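# Run the powered tray fully out of its box

## Task

Make the motorised tray slide out of its housing to its furthest open position. It counts only if the tray stays fully out by itself at the end, with no arm holding it there.

## Robot and tools

Robots: four identical i2rt Big YAM arms, named arm1, arm2, arm3 and arm4. Each has six revolute joints, a two-finger gripper and a wrist camera. Two room cameras, cam_high and cam_low, are fixed in the room. The feet are fixed in one shared scene frame. Its origin is on the floor and +z points up. Foot positions are in metres and headings in degrees counter-clockwise from +x: arm1 (-0.61, +0.37, +0.80) heading -99; arm2 (-0.25, -0.35, +0.79) heading +83; arm3 (+0.16, +0.35, +0.74) heading -90; arm4 (+0.69, -0.36, +0.82) heading +79. The hand reaches roughly 1.0 m from the joint1 axis. The reported hand point lies midway between the fingertips. The hand's z axis runs along the fingers, and the fingers open along its y axis.

Joints. Every command is an absolute joint target, never an offset. Units are radians, and metres for the gripper. Ranges, with the tolerance counted as arrived:
- joint1_rad: -2.879 to 2.879 (±0.045). Yaw about the foot, positive is counter-clockwise from above, and 0 points the arm along its foot's heading.
- joint2_rad: 0 to 3.141 (±0.14). Shoulder. At 0 the upper arm lies back, roughly level, and increasing values lift it and then carry it forward.
- joint3_rad: 0 to 3.019 (±0.09). Elbow. At 0 it is fully folded, and larger values open it.
- joint4_rad: -1.692 to 1.57 (±0.055). Wrist pitch, positive tips the fingers up.
- joint5_rad: -1.57 to 1.57 (±0.03). Sideways wrist swing, positive toward the arm's right.
- joint6_rad: -2.094 to 2.094 (±0.035). Hand roll, positive is clockwise seen from behind.
- gripper_m: 0 to 0.093 (±0.003). Fingertip gap. Each pad grips with roughly 50-62 N at most.
With joint1 and joint6 at 0 and the hand level and pointing forward, the camera sits above the hand looking at the fingertips. Joints move at different speeds, so the hand can sweep a wide arc between postures.

Tools.
- execute_actions(actions, cameras). actions is a list with zero or one element. That element is an object keyed by arm name, each holding {"joints": {joint_name: target}}. You may name any subset of arms and joints, and everything named starts at once. Joints left out keep pushing toward their previous targets. cameras is an optional list from arm1_cam_wrist, arm2_cam_wrist, arm3_cam_wrist, arm4_cam_wrist, cam_high, cam_low and all. Leaving it out, or passing null or ["all"], returns every camera, and [] returns none. Any unknown key, camera name or out-of-range number rejects the whole call, and nothing moves. An empty actions list only reports state and images.
- wait(seconds): 0 to 10. Commands nothing new and then reports like an empty action.
- zoom_image(camera, region): region is [x0, y0, x1, y1] in pixels from the top-left corner, at most 504x504. It works only on a camera that returned a full image in the latest result.
- read_manual(section): returns only licence texts.
- finished_scene(scene): pass the current scene's number. It is final, and the result says whether the goal was met. The tray must already be out and staying out when you call it.

Reading results. The state lists joint_positions and joint torques. Torques are the drives' total output, with per-arm offsets and noise, so they are nonzero even with no contact. The "pictures" line gives the order of the images. joint_status tells how each commanded joint ended:
- off_target: stopped short and may still be pushing.
- contact_stop: it halted and now holds where it is.
- time_out: it could not finish. It then keeps a target within about 0.375, 0.375, 0.113, 0.225, 0.075 and 0.3 rad (joints 1-6) of its position and keeps pushing, and it may move again by itself if the path clears.
- not_followed: the built-in collision check blocked that arm's targets, usually with a "cause:" line. The gripper target still runs, and the blocked targets may be retried with later actions.
- limit_stop_at_motor_heat: the motor overheated. Resend the target afterwards.
on_its_own describes uncommanded behaviour, and "held at" there is the target being held, not the actual position. To relieve a joint that is still pushing, command its reported position. A very small change from the current position may produce no motion. If a result reports a stop, the later motion calls in that same reply are skipped.

Hazards.
- The arms do not stop on contact and can push very hard. Sustained pushing or holding heats the motors, even while you think. A MOTOR HOT warning appears at 85 °C. At 100 °C the arm goes limp and falls, reported as an OVER-TEMPERATURE FAULT.
- Two robots pressing hard on each other ends the run with failure, and a hard hit between them may do the same. The state never reports robot-to-robot contact. The collision check can react too late and does not consider fingers, gripper housings or wrist cameras.
- Contact through a carried or touched object does not count as a collision.
- The arms do not coordinate, so one arm that is slow or blocked leaves the others moving.
- Avoid drops, slips, slams and heavy shoves. Fewer and shorter motions are better. The world keeps running while you reason, holding the last command.

Each tool is called after "Emit:" by a JSON object that holds its "name" and its "arguments".

## Session

Emit:
{"name": "execute_actions", "arguments": {"actions": []}}

Scene clock: 0.00 s.
Joint torques (N m, as the arm reports them, + toward a larger angle): no reading
Motor temperatures (°C, as the motors report them): arm1=[29 29 28 29 28 27] | arm2=[29 30 28 29 29 26] | arm3=[27 30 29 26 30 29] | arm4=[27 29 29 27 27 27]
arm1.joint_positions: joint1_rad=-0.006 joint2_rad=+0.390 joint3_rad=+1.597 joint4_rad=-1.586 joint5_rad=+0.026 joint6_rad=+0.450 gripper_m=+0.094
arm1.joint_status: not commanded
arm1.hand: x=-0.6195 y=+0.3022 z=+1.3979 quat_wxyz=(-0.439, -0.739, -0.379, +0.342) (m; scene frame)
arm2.joint_positions: joint1_rad=-0.440 joint2_rad=+0.453 joint3_rad=+1.421 joint4_rad=-1.528 joint5_rad=+0.190 joint6_rad=+0.000 gripper_m=+0.095
arm2.joint_status: not commanded
arm2.hand: x=-0.1482 y=-0.2568 z=+1.3355 quat_wxyz=(-0.461, +0.376, -0.787, -0.165) (m; scene frame)
arm3.joint_positions: joint1_rad=+0.698 joint2_rad=+0.292 joint3_rad=+1.509 joint4_rad=-1.547 joint5_rad=-0.031 joint6_rad=-0.446 gripper_m=+0.094
arm3.joint_status: not commanded
arm3.hand: x=+0.1910 y=+0.3218 z=+1.3180 quat_wxyz=(-0.466, -0.166, -0.797, +0.346) (m; scene frame)
arm4.joint_positions: joint1_rad=+0.099 joint2_rad=+0.301 joint3_rad=+1.371 joint4_rad=-1.334 joint5_rad=-0.089 joint6_rad=+0.230 gripper_m=+0.094
arm4.joint_status: not commanded
arm4.hand: x=+0.6891 y=-0.2609 z=+1.3952 quat_wxyz=(-0.374, +0.481, -0.630, -0.482) (m; scene frame)
pictures: arm1_cam_wrist, arm2_cam_wrist, arm3_cam_wrist, arm4_cam_wrist, cam_high, cam_low
Images, in order (width x height): arm1_cam_wrist 504x504, arm2_cam_wrist 504x504, arm3_cam_wrist 504x504, arm4_cam_wrist 504x504, cam_high 504x504, cam_low 504x504.

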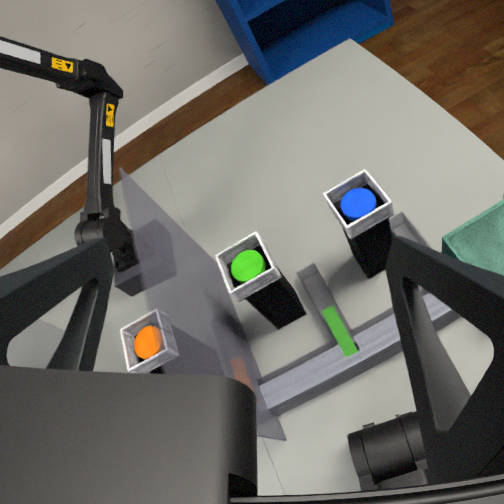

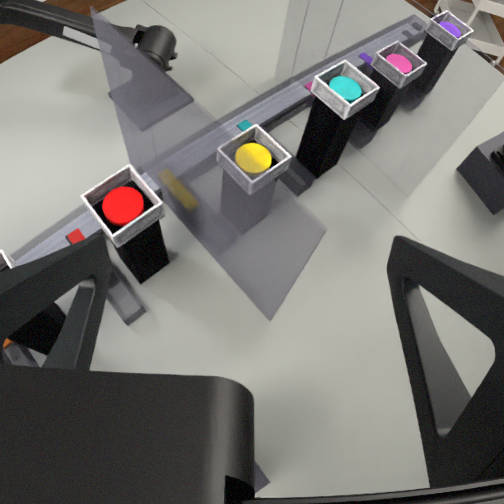

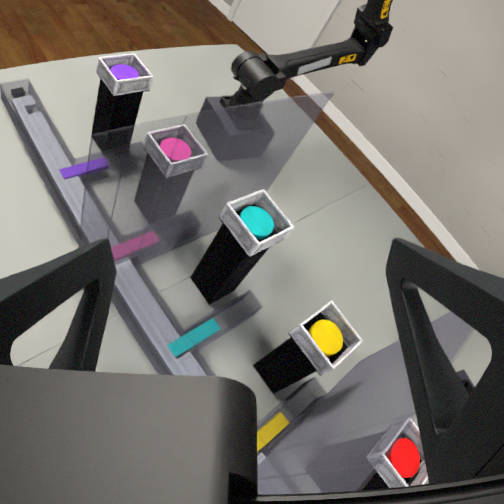

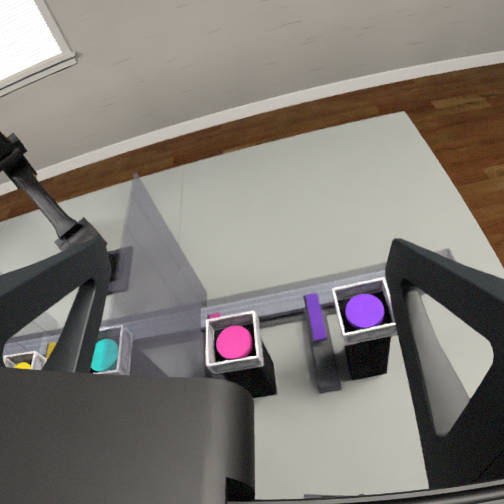

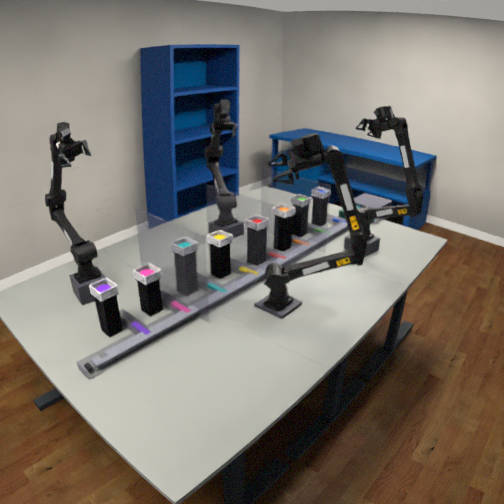

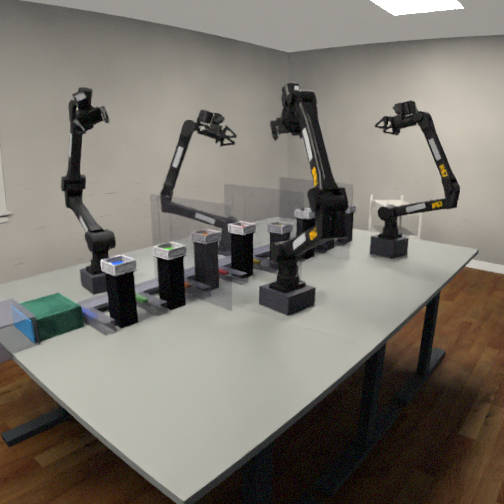

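Emit:
{"name": "zoom_image", "arguments": {"camera": "cam_high", "region": [60,170,400,390]}}

Emit:
{"name": "zoom_image", "arguments": {"camera": "cam_low", "region": [0,190,260,370]}}

Emit:
{"name": "zoom_image", "arguments": {"camera": "arm3_cam_wrist", "region": [0,50,180,200]}}

Emit:
{"name": "execute_actions", "arguments": {"actions": [{"arm1":{"joints":{"joint1_rad":0,"joint2_rad":1.2,"joint3_rad":1.2,"joint4_rad":-1.57,"joint5_rad":0,"joint6_rad":0}},"arm2":{"joints":{"joint1_rad":0,"joint2_rad":1.2,"joint3_rad":1.2,"joint4_rad":-1.57,"joint5_rad":0,"joint6_rad":0}},"arm3":{"joints":{"joint1_rad":0,"joint2_rad":1.2,"joint3_rad":1.2,"joint4_rad":-1.57,"joint5_rad":0,"joint6_rad":0}},"arm4":{"joints":{"joint1_rad":0.2,"joint2_rad":1.2,"joint3_rad":1.2,"joint4_rad":-1.57,"joint5_rad":0,"joint6_rad":0}}}]}}

Region (60, 170, 400, 390) of cam_high's 504x504 image, scaled by 1.482, with more detail than that image has; it fills the top 326 rows of this view, and the rest is white.

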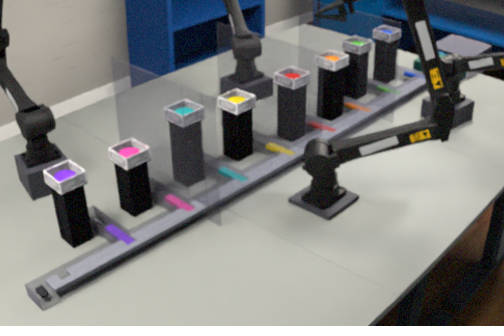

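Region (0, 190, 260, 370) of cam_low's 504x504 image, scaled by 1.938, with more detail than that image has; it fills the top 349 rows of this view, and the rest is white.

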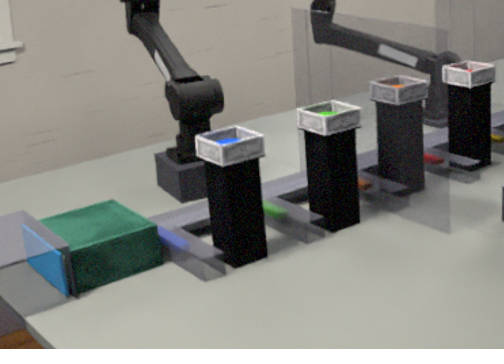

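Region (0, 50, 180, 200) of arm3_cam_wrist's 504x504 image, scaled by 2.800, with more detail than that image has.

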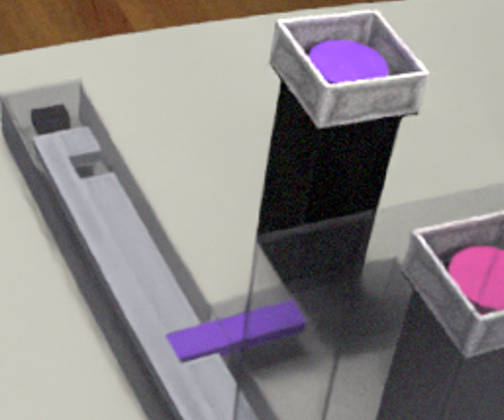

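Scene clock: 14.70 s.
Joint torques (N m, as the arm reports them, + toward a larger angle): arm1=[ 1.83 -9.46  9.98  0.44 -0.01 -0.12] | arm2=[-1.44 -6.87  8.11  0.25 -0.07  0.14] | arm3=[ 0.33 -9.32  8.8  -0.12  0.15 -0.04] | arm4=[ 2.22 -9.21  7.94  0.19  0.12 -0.07]
Motor temperatures (°C, as the motors report them): arm1=[29 30 30 29 28 27] | arm2=[29 30 31 29 29 26] | arm3=[27 31 31 27 30 29] | arm4=[27 30 32 27 27 27]
arm1.joint_positions: joint1_rad=-0.006 joint2_rad=+1.199 joint3_rad=+1.188 joint4_rad=-1.575 joint5_rad=+0.002 joint6_rad=+0.014 gripper_m=+0.094
arm1.joint_status: all done
arm1.hand: x=-0.6583 y=+0.0450 z=+1.0497 quat_wxyz=(+0.011, -0.766, -0.643, -0.008) (m; scene frame)
arm2.joint_positions: joint1_rad=+0.000 joint2_rad=+1.198 joint3_rad=+1.200 joint4_rad=-1.563 joint5_rad=+0.002 joint6_rad=+0.000 gripper_m=+0.095
arm2.joint_status: all done
arm2.hand: x=-0.2077 y=-0.0202 z=+1.0583 quat_wxyz=(-0.004, +0.661, -0.750, -0.009) (m; scene frame)
arm3.joint_positions: joint1_rad=+0.001 joint2_rad=+1.196 joint3_rad=+1.195 joint4_rad=-1.555 joint5_rad=-0.003 joint6_rad=-0.012 gripper_m=+0.094
arm3.joint_status: all done
arm3.hand: x=+0.1582 y=+0.0211 z=+0.9956 quat_wxyz=(-0.005, -0.704, -0.710, +0.003) (m; scene frame)
arm4.joint_positions: joint1_rad=+0.190 joint2_rad=+1.202 joint3_rad=+1.207 joint4_rad=-1.560 joint5_rad=-0.003 joint6_rad=+0.014 gripper_m=+0.094
arm4.joint_status: all done
arm4.hand: x=+0.6948 y=-0.0264 z=+1.0819 quat_wxyz=(-0.004, +0.699, -0.715, -0.010) (m; scene frame)
pictures: arm1_cam_wrist, arm2_cam_wrist, arm3_cam_wrist, arm4_cam_wrist, cam_high, cam_low
Images, in order (width x height): arm1_cam_wrist 504x504, arm2_cam_wrist 504x504, arm3_cam_wrist 504x504, arm4_cam_wrist 504x504, cam_high 504x504, cam_low 504x504.

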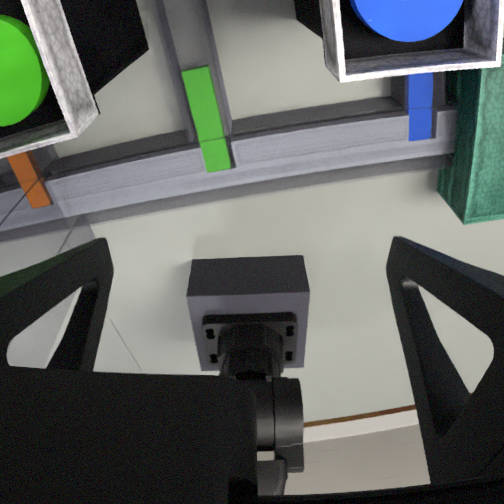

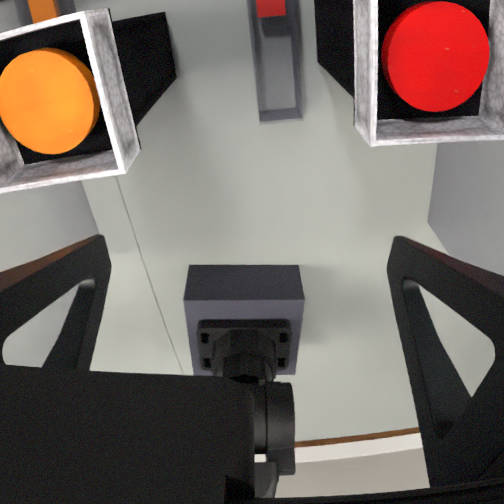

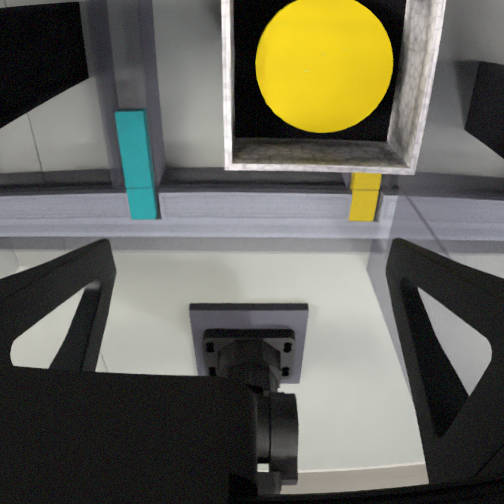

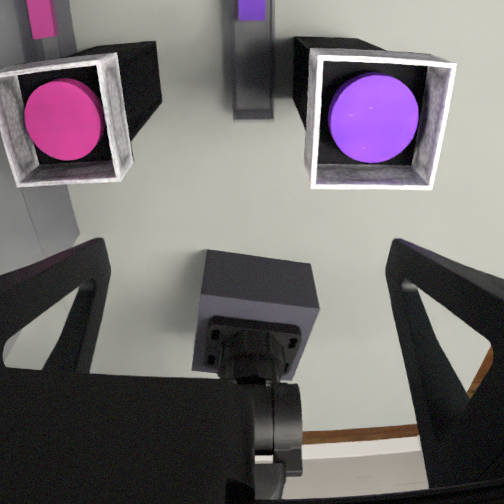

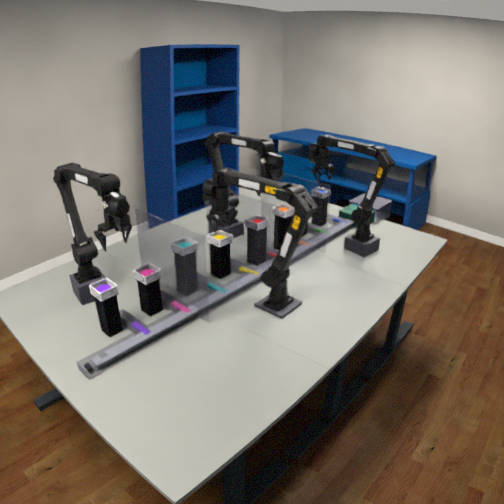

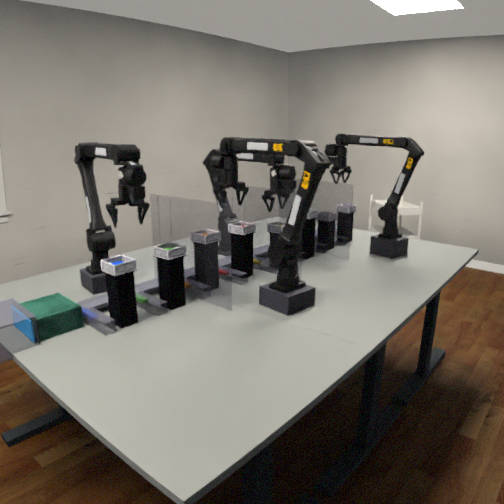

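Emit:
{"name": "execute_actions", "arguments": {"actions": [{"arm1":{"joints":{"joint1_rad":0.357,"joint2_rad":1.417,"joint3_rad":1.18,"joint4_rad":-1.326,"gripper_m":0}},"arm2":{"joints":{"joint1_rad":-0.335,"joint2_rad":1.309,"joint3_rad":1.07,"joint4_rad":-1.328,"gripper_m":0}},"arm3":{"joints":{"joint1_rad":0.458,"joint2_rad":1.43,"joint3_rad":1.35,"joint4_rad":-1.485,"gripper_m":0}},"arm4":{"joints":{"joint1_rad":-0.065,"joint2_rad":1.281,"joint3_rad":0.99,"joint4_rad":-1.278,"gripper_m":0}}}]}}

Scene clock: 32.40 s.
Joint torques (N m, as the arm reports them, + toward a larger angle): arm1=[  0.09 -13.02   8.41   0.84   0.06  -0.02] | arm2=[-0.81 -9.52  7.93  0.89 -0.02  0.15] | arm3=[  7.39 -11.81  10.58   0.97  -1.87  -0.19] | arm4=[  0.89 -10.09   7.97   1.15   0.01  -0.06]
Motor temperatures (°C, as the motors report them): arm1=[29 30 34 29 28 27] | arm2=[29 31 33 29 29 26] | arm3=[27 31 36 26 31 30] | arm4=[27 30 35 27 27 27]
arm1.joint_positions: joint1_rad=+0.364 joint2_rad=+1.428 joint3_rad=+1.180 joint4_rad=-1.339 joint5_rad=-0.001 joint6_rad=+0.013 gripper_m=+0.000
arm1.joint_status: all done
arm1.hand: x=-0.5221 y=-0.0251 z=+0.9662 quat_wxyz=(+0.011, -0.633, -0.774, -0.009) (m; scene frame)
arm2.joint_positions: joint1_rad=-0.342 joint2_rad=+1.322 joint3_rad=+1.068 joint4_rad=-1.337 joint5_rad=+0.001 joint6_rad=+0.000 gripper_m=+0.001
arm2.joint_status: all done
arm2.hand: x=-0.0883 y=-0.0277 z=+0.9670 quat_wxyz=(+0.009, +0.524, -0.852, -0.001) (m; scene frame)
arm3.joint_positions: joint1_rad=+0.370 joint2_rad=+1.414 joint3_rad=+1.323 joint4_rad=-1.496 joint5_rad=+0.056 joint6_rad=+0.001 gripper_m=+0.000
arm3.joint_status: joint1_rad time_out (moved +0.370 of +0.457); the others done
arm3.on_its_own: joint1_rad reads +0.370 and still pushes toward +0.458 since a time_out
arm3.hand: x=+0.2953 y=-0.0295 z=+0.9687 quat_wxyz=(+0.024, -0.566, -0.824, +0.017) (m; scene frame)
arm4.joint_positions: joint1_rad=-0.063 joint2_rad=+1.285 joint3_rad=+0.992 joint4_rad=-1.289 joint5_rad=-0.001 joint6_rad=+0.013 gripper_m=+0.001
arm4.joint_status: all done
arm4.hand: x=+0.7808 y=-0.0290 z=+0.9740 quat_wxyz=(+0.005, +0.604, -0.797, +0.000) (m; scene frame)
pictures: arm1_cam_wrist, arm2_cam_wrist, arm3_cam_wrist, arm4_cam_wrist, cam_high, cam_low
Images, in order (width x height): arm1_cam_wrist 504x504, arm2_cam_wrist 504x504, arm3_cam_wrist 504x504, arm4_cam_wrist 504x504, cam_high 504x504, cam_low 504x504.

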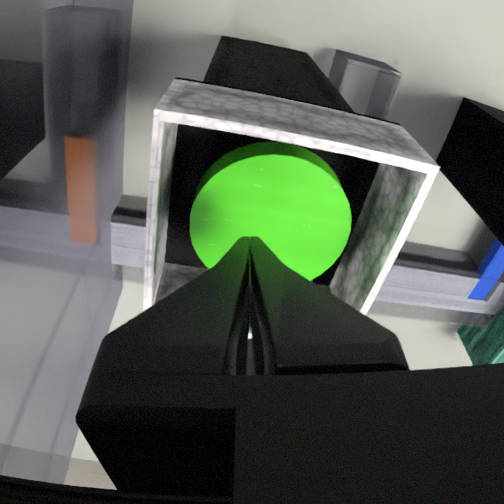

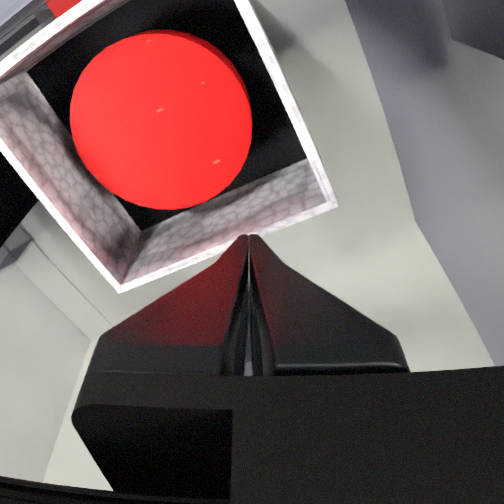

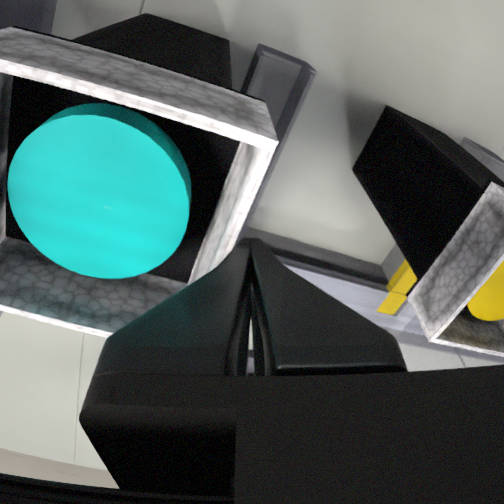

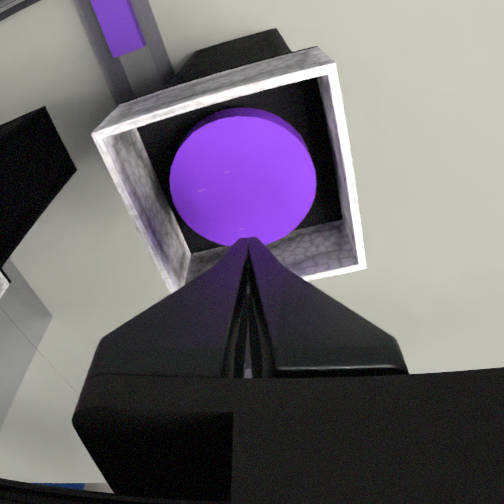

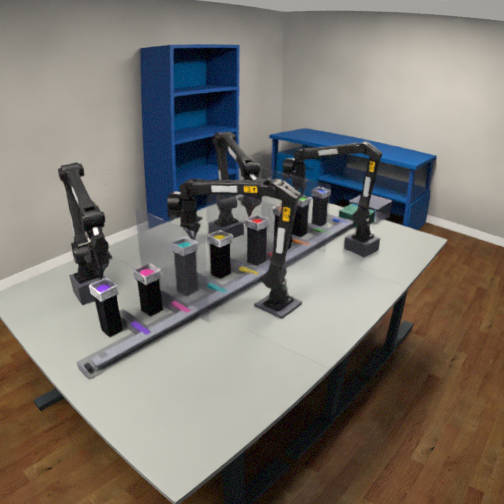

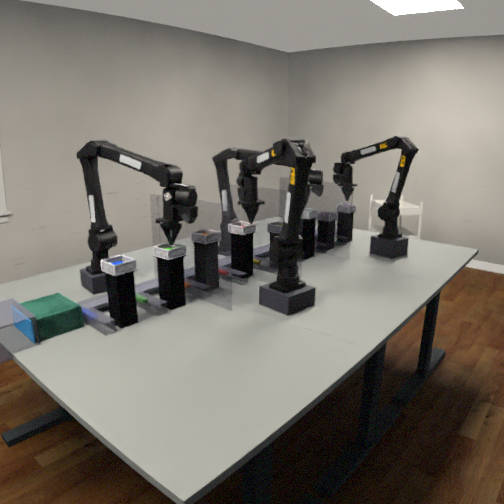

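Emit:
{"name": "execute_actions", "arguments": {"actions": [{"arm1":{"joints":{"joint1_rad":0.335,"joint2_rad":1.39,"joint3_rad":1.15}},"arm2":{"joints":{"joint3_rad":1.2,"joint4_rad":-1.42}},"arm3":{"joints":{"joint1_rad":0.32,"joint3_rad":1.45,"joint4_rad":-1.585}},"arm4":{"joints":{"joint3_rad":0.87,"joint4_rad":-1.13}}}], "cameras": []}}

Emit:
{"name": "execute_actions", "arguments": {"actions": [{"arm1":{"joints":{"joint3_rad":1.05,"joint4_rad":-1.21}},"arm2":{"joints":{"joint1_rad":-0.255,"joint2_rad":1.375}},"arm3":{"joints":{"joint1_rad":0.46}},"arm4":{"joints":{"joint3_rad":0.83,"joint4_rad":-1.09}}}]}}

Scene clock: 43.07 s.
Joint torques (N m, as the arm reports them, + toward a larger angle): arm1=[  1.46 -12.88   7.89   0.79   0.13   0.01] | arm2=[-0.78 -9.12 11.38  0.19 -0.02  0.15] | arm3=[  0.55 -12.08  10.96  -0.12  -0.07  -0.17] | arm4=[ 1.05 -9.3   7.56  1.23  0.02 -0.06]
Motor temperatures (°C, as the motors report them): arm1=[29 31 34 29 28 27] | arm2=[29 31 34 29 29 26] | arm3=[27 32 39 26 35 29] | arm4=[27 30 35 27 27 27]
arm1.joint_positions: joint1_rad=+0.342 joint2_rad=+1.401 joint3_rad=+1.157 joint4_rad=-1.338 joint5_rad=-0.001 joint6_rad=+0.013 gripper_m=+0.000
arm1.joint_status: all done
arm1.hand: x=-0.5327 y=-0.0187 z=+0.9682 quat_wxyz=(+0.008, -0.642, -0.767, -0.007) (m; scene frame)
arm2.joint_positions: joint1_rad=-0.342 joint2_rad=+1.317 joint3_rad=+1.154 joint4_rad=-1.412 joint5_rad=+0.001 joint6_rad=+0.000 gripper_m=+0.001
arm2.joint_status: all done
arm2.hand: x=-0.0839 y=-0.0201 z=+1.0007 quat_wxyz=(+0.003, +0.524, -0.852, -0.005) (m; scene frame)
arm3.joint_positions: joint1_rad=+0.323 joint2_rad=+1.415 joint3_rad=+1.418 joint4_rad=-1.570 joint5_rad=+0.004 joint6_rad=+0.001 gripper_m=+0.000
arm3.joint_status: all done
arm3.hand: x=+0.2879 y=-0.0397 z=+1.0045 quat_wxyz=(+0.000, -0.586, -0.810, +0.002) (m; scene frame)
arm4.joint_positions: joint1_rad=-0.063 joint2_rad=+1.278 joint3_rad=+0.875 joint4_rad=-1.141 joint5_rad=-0.001 joint6_rad=+0.013 gripper_m=+0.001
arm4.joint_status: all done
arm4.hand: x=+0.7786 y=-0.0362 z=+0.9342 quat_wxyz=(-0.010, +0.603, -0.797, -0.012) (m; scene frame)
pictures: none
No camera images: the call's "cameras" was empty. Leave "cameras" out to get every camera's image.

Scene clock: 43.97 s.
Joint torques (N m, as the arm reports them, + toward a larger angle): arm1=[  0.65 -10.6    6.8    1.26   0.04  -0.02] | arm2=[-1.95 -8.53 11.14  0.06 -0.03  0.15] | arm3=[ -0.17 -12.28  10.89  -0.1    0.01  -0.21] | arm4=[ 1.07 -8.32  6.07  1.44  0.01 -0.06]
Motor temperatures (°C, as the motors report them): arm1=[29 31 34 29 28 27] | arm2=[29 31 34 29 29 26] | arm3=[27 32 39 26 35 29] | arm4=[27 30 35 27 27 27]
arm1.joint_positions: joint1_rad=+0.342 joint2_rad=+1.376 joint3_rad=+1.072 joint4_rad=-1.233 joint5_rad=-0.001 joint6_rad=+0.013 gripper_m=+0.000
arm1.joint_status: all done
arm1.hand: x=-0.5337 y=-0.0136 z=+0.9461 quat_wxyz=(-0.008, -0.642, -0.767, +0.007) (m; scene frame)
arm2.joint_positions: joint1_rad=-0.249 joint2_rad=+1.372 joint3_rad=+1.154 joint4_rad=-1.413 joint5_rad=+0.001 joint6_rad=+0.000 gripper_m=+0.001
arm2.joint_status: all done
arm2.hand: x=-0.1139 y=-0.0026 z=+0.9820 quat_wxyz=(+0.025, +0.563, -0.826, +0.011) (m; scene frame)
arm3.joint_positions: joint1_rad=+0.470 joint2_rad=+1.415 joint3_rad=+1.418 joint4_rad=-1.570 joint5_rad=+0.002 joint6_rad=+0.001 gripper_m=+0.000
arm3.joint_status: all done
arm3.hand: x=+0.3443 y=-0.0165 z=+1.0046 quat_wxyz=(-0.001, -0.525, -0.851, +0.000) (m; scene frame)
arm4.joint_positions: joint1_rad=-0.063 joint2_rad=+1.269 joint3_rad=+0.855 joint4_rad=-1.104 joint5_rad=-0.001 joint6_rad=+0.013 gripper_m=+0.001
arm4.joint_status: all done
arm4.hand: x=+0.7789 y=-0.0350 z=+0.9302 quat_wxyz=(-0.020, +0.603, -0.797, -0.020) (m; scene frame)
pictures: arm1_cam_wrist, arm2_cam_wrist, arm3_cam_wrist, arm4_cam_wrist, cam_high, cam_low
Images, in order (width x height): arm1_cam_wrist 504x504, arm2_cam_wrist 504x504, arm3_cam_wrist 504x504, arm4_cam_wrist 504x504, cam_high 504x504, cam_low 504x504.

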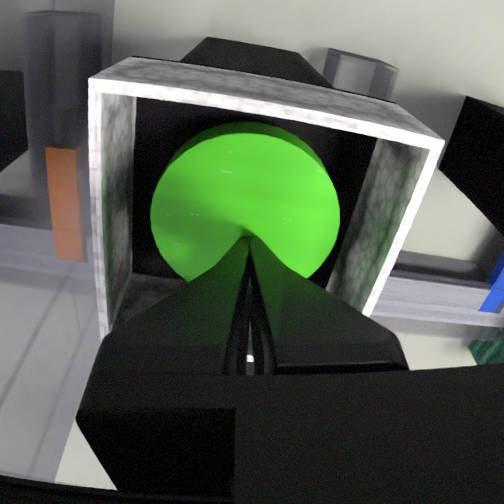

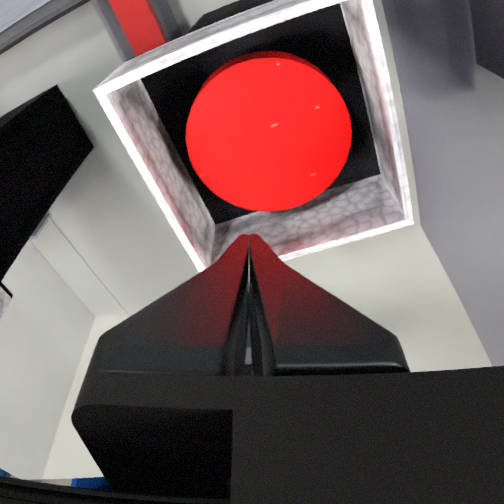

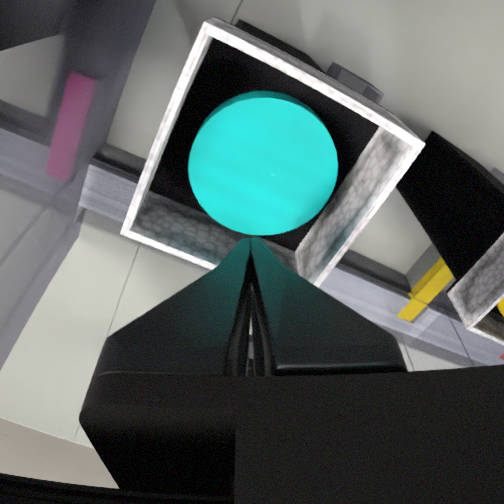

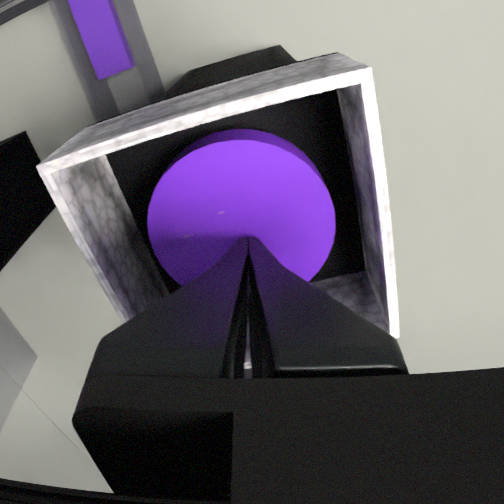

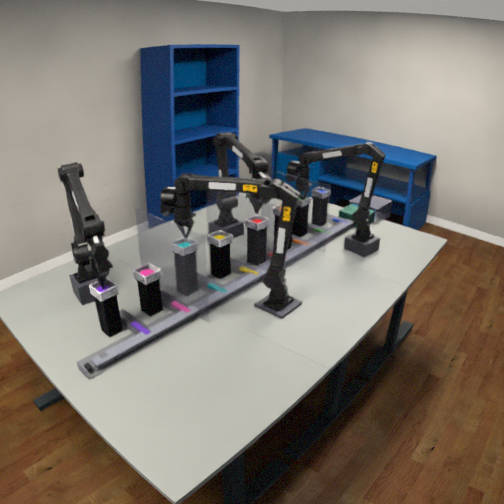

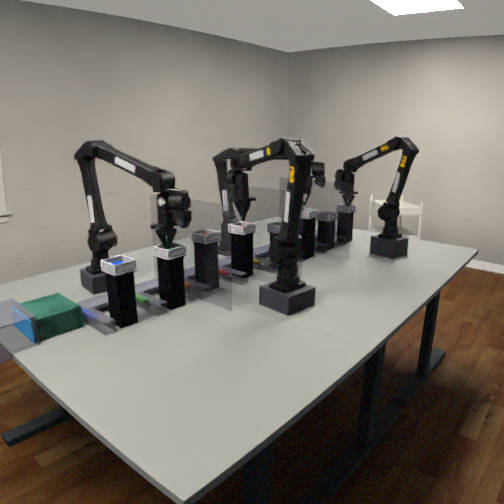

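Purple is retracting. Arm 2 needs a forward offset.

Emit:
{"name": "execute_actions", "arguments": {"actions": [{"arm1":{"joints":{"joint2_rad":1.42}},"arm2":{"joints":{"joint1_rad":-0.27,"joint4_rad":-1.29}},"arm3":{"joints":{"joint2_rad":1.46,"joint3_rad":1.3,"joint4_rad":-1.41}},"arm4":{"joints":{"joint2_rad":1.3}}}], "cameras": []}}

Emit:
{"name": "execute_actions", "arguments": {"actions": [{"arm2":{"joints":{"joint2_rad":1.43,"joint3_rad":1.09,"joint4_rad":-1.22}}}]}}

Scene clock: 49.47 s.
Joint torques (N m, as the arm reports them, + toward a larger angle): arm1=[ 1.62 -9.02  6.72  1.38  0.09 -0.01] | arm2=[-1.75 -9.17 11.31  1.06 -0.02  0.14] | arm3=[ -0.71 -11.34   7.18   1.82   0.01  -0.19] | arm4=[ 1.02 -6.74  6.08  1.38  0.01 -0.06]
Motor temperatures (°C, as the motors report them): arm1=[29 31 33 29 28 27] | arm2=[29 31 36 29 29 26] | arm3=[27 32 40 26 33 29] | arm4=[27 30 35 27 27 27]
arm1.joint_positions: joint1_rad=+0.342 joint2_rad=+1.387 joint3_rad=+1.072 joint4_rad=-1.233 joint5_rad=-0.001 joint6_rad=+0.013 gripper_m=+0.000
arm1.joint_status: all done
arm1.hand: x=-0.5337 y=-0.0138 z=+0.9423 quat_wxyz=(-0.005, -0.642, -0.767, +0.004) (m; scene frame)
arm2.joint_positions: joint1_rad=-0.266 joint2_rad=+1.372 joint3_rad=+1.154 joint4_rad=-1.300 joint5_rad=+0.001 joint6_rad=+0.000 gripper_m=+0.001
arm2.joint_status: all done
arm2.hand: x=-0.0976 y=+0.0208 z=+0.9819 quat_wxyz=(-0.021, +0.555, -0.831, -0.021) (m; scene frame)
arm3.joint_positions: joint1_rad=+0.470 joint2_rad=+1.431 joint3_rad=+1.318 joint4_rad=-1.436 joint5_rad=+0.002 joint6_rad=+0.001 gripper_m=+0.000
arm3.joint_status: all done
arm3.hand: x=+0.3479 y=-0.0235 z=+0.9603 quat_wxyz=(-0.009, -0.525, -0.851, +0.005) (m; scene frame)
arm4.joint_positions: joint1_rad=-0.063 joint2_rad=+1.269 joint3_rad=+0.855 joint4_rad=-1.104 joint5_rad=-0.001 joint6_rad=+0.013 gripper_m=+0.001
arm4.joint_status: all done
arm4.hand: x=+0.7789 y=-0.0350 z=+0.9301 quat_wxyz=(-0.020, +0.603, -0.797, -0.020) (m; scene frame)
pictures: none
No camera images: the call's "cameras" was empty. Leave "cameras" out to get every camera's image.

Scene clock: 50.27 s.
Joint torques (N m, as the arm reports them, + toward a larger angle): arm1=[ 1.16 -8.51  6.76  1.35  0.08 -0.01] | arm2=[-1.76 -9.29  7.02  0.86 -0.03  0.14] | arm3=[ -0.17 -11.09   7.05   1.66  -0.01  -0.18] | arm4=[ 1.04 -6.71  6.05  1.42  0.02 -0.06]
Motor temperatures (°C, as the motors report them): arm1=[29 31 33 29 28 27] | arm2=[29 31 36 29 29 26] | arm3=[27 32 40 26 33 29] | arm4=[27 30 35 27 27 27]
arm1.joint_positions: joint1_rad=+0.342 joint2_rad=+1.387 joint3_rad=+1.072 joint4_rad=-1.233 joint5_rad=-0.001 joint6_rad=+0.013 gripper_m=+0.000
arm1.joint_status: not commanded
arm1.hand: x=-0.5337 y=-0.0138 z=+0.9423 quat_wxyz=(-0.005, -0.642, -0.767, +0.004) (m; scene frame)
arm2.joint_positions: joint1_rad=-0.266 joint2_rad=+1.419 joint3_rad=+1.101 joint4_rad=-1.229 joint5_rad=+0.001 joint6_rad=+0.000 gripper_m=+0.001
arm2.joint_status: all done
arm2.hand: x=-0.0976 y=+0.0219 z=+0.9446 quat_wxyz=(-0.009, +0.556, -0.831, -0.013) (m; scene frame)
arm3.joint_positions: joint1_rad=+0.470 joint2_rad=+1.431 joint3_rad=+1.318 joint4_rad=-1.436 joint5_rad=+0.002 joint6_rad=+0.001 gripper_m=+0.000
arm3.joint_status: not commanded
arm3.hand: x=+0.3479 y=-0.0235 z=+0.9603 quat_wxyz=(-0.009, -0.525, -0.851, +0.005) (m; scene frame)
arm4.joint_positions: joint1_rad=-0.063 joint2_rad=+1.269 joint3_rad=+0.855 joint4_rad=-1.104 joint5_rad=-0.001 joint6_rad=+0.013 gripper_m=+0.001
arm4.joint_status: not commanded
arm4.hand: x=+0.7789 y=-0.0350 z=+0.9301 quat_wxyz=(-0.020, +0.603, -0.797, -0.020) (m; scene frame)
pictures: arm1_cam_wrist, arm2_cam_wrist, arm3_cam_wrist, arm4_cam_wrist, cam_high, cam_low
Images, in order (width x height): arm1_cam_wrist 504x504, arm2_cam_wrist 504x504, arm3_cam_wrist 504x504, arm4_cam_wrist 504x504, cam_high 504x504, cam_low 504x504.

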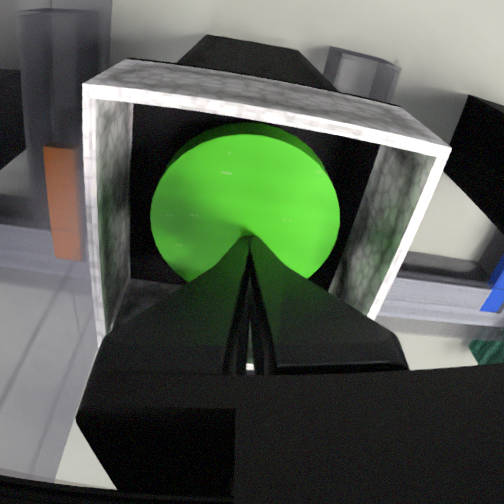

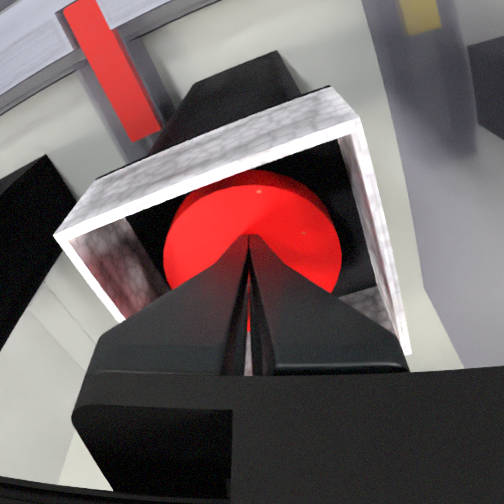

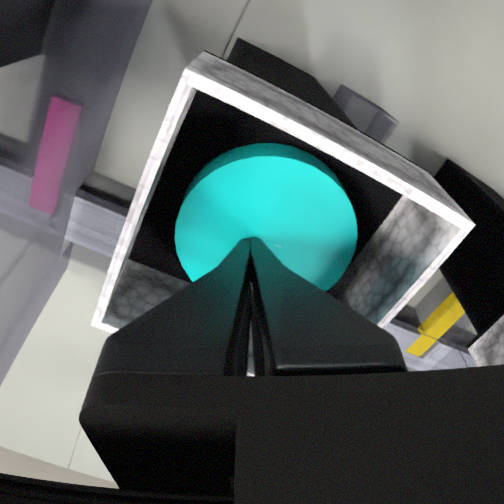

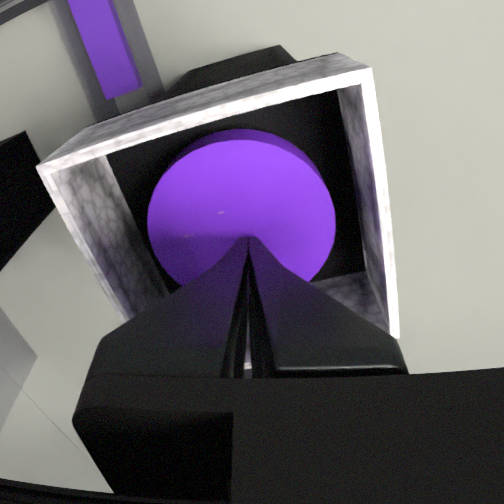

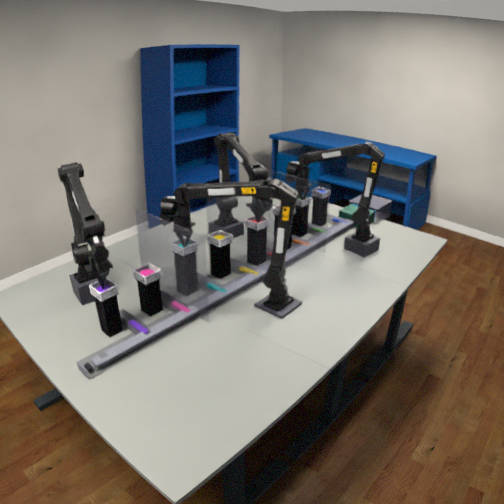

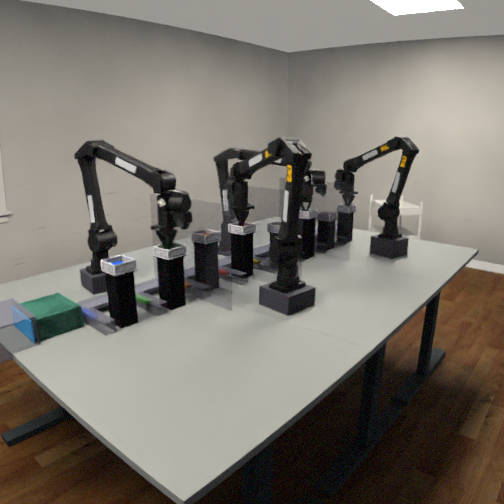

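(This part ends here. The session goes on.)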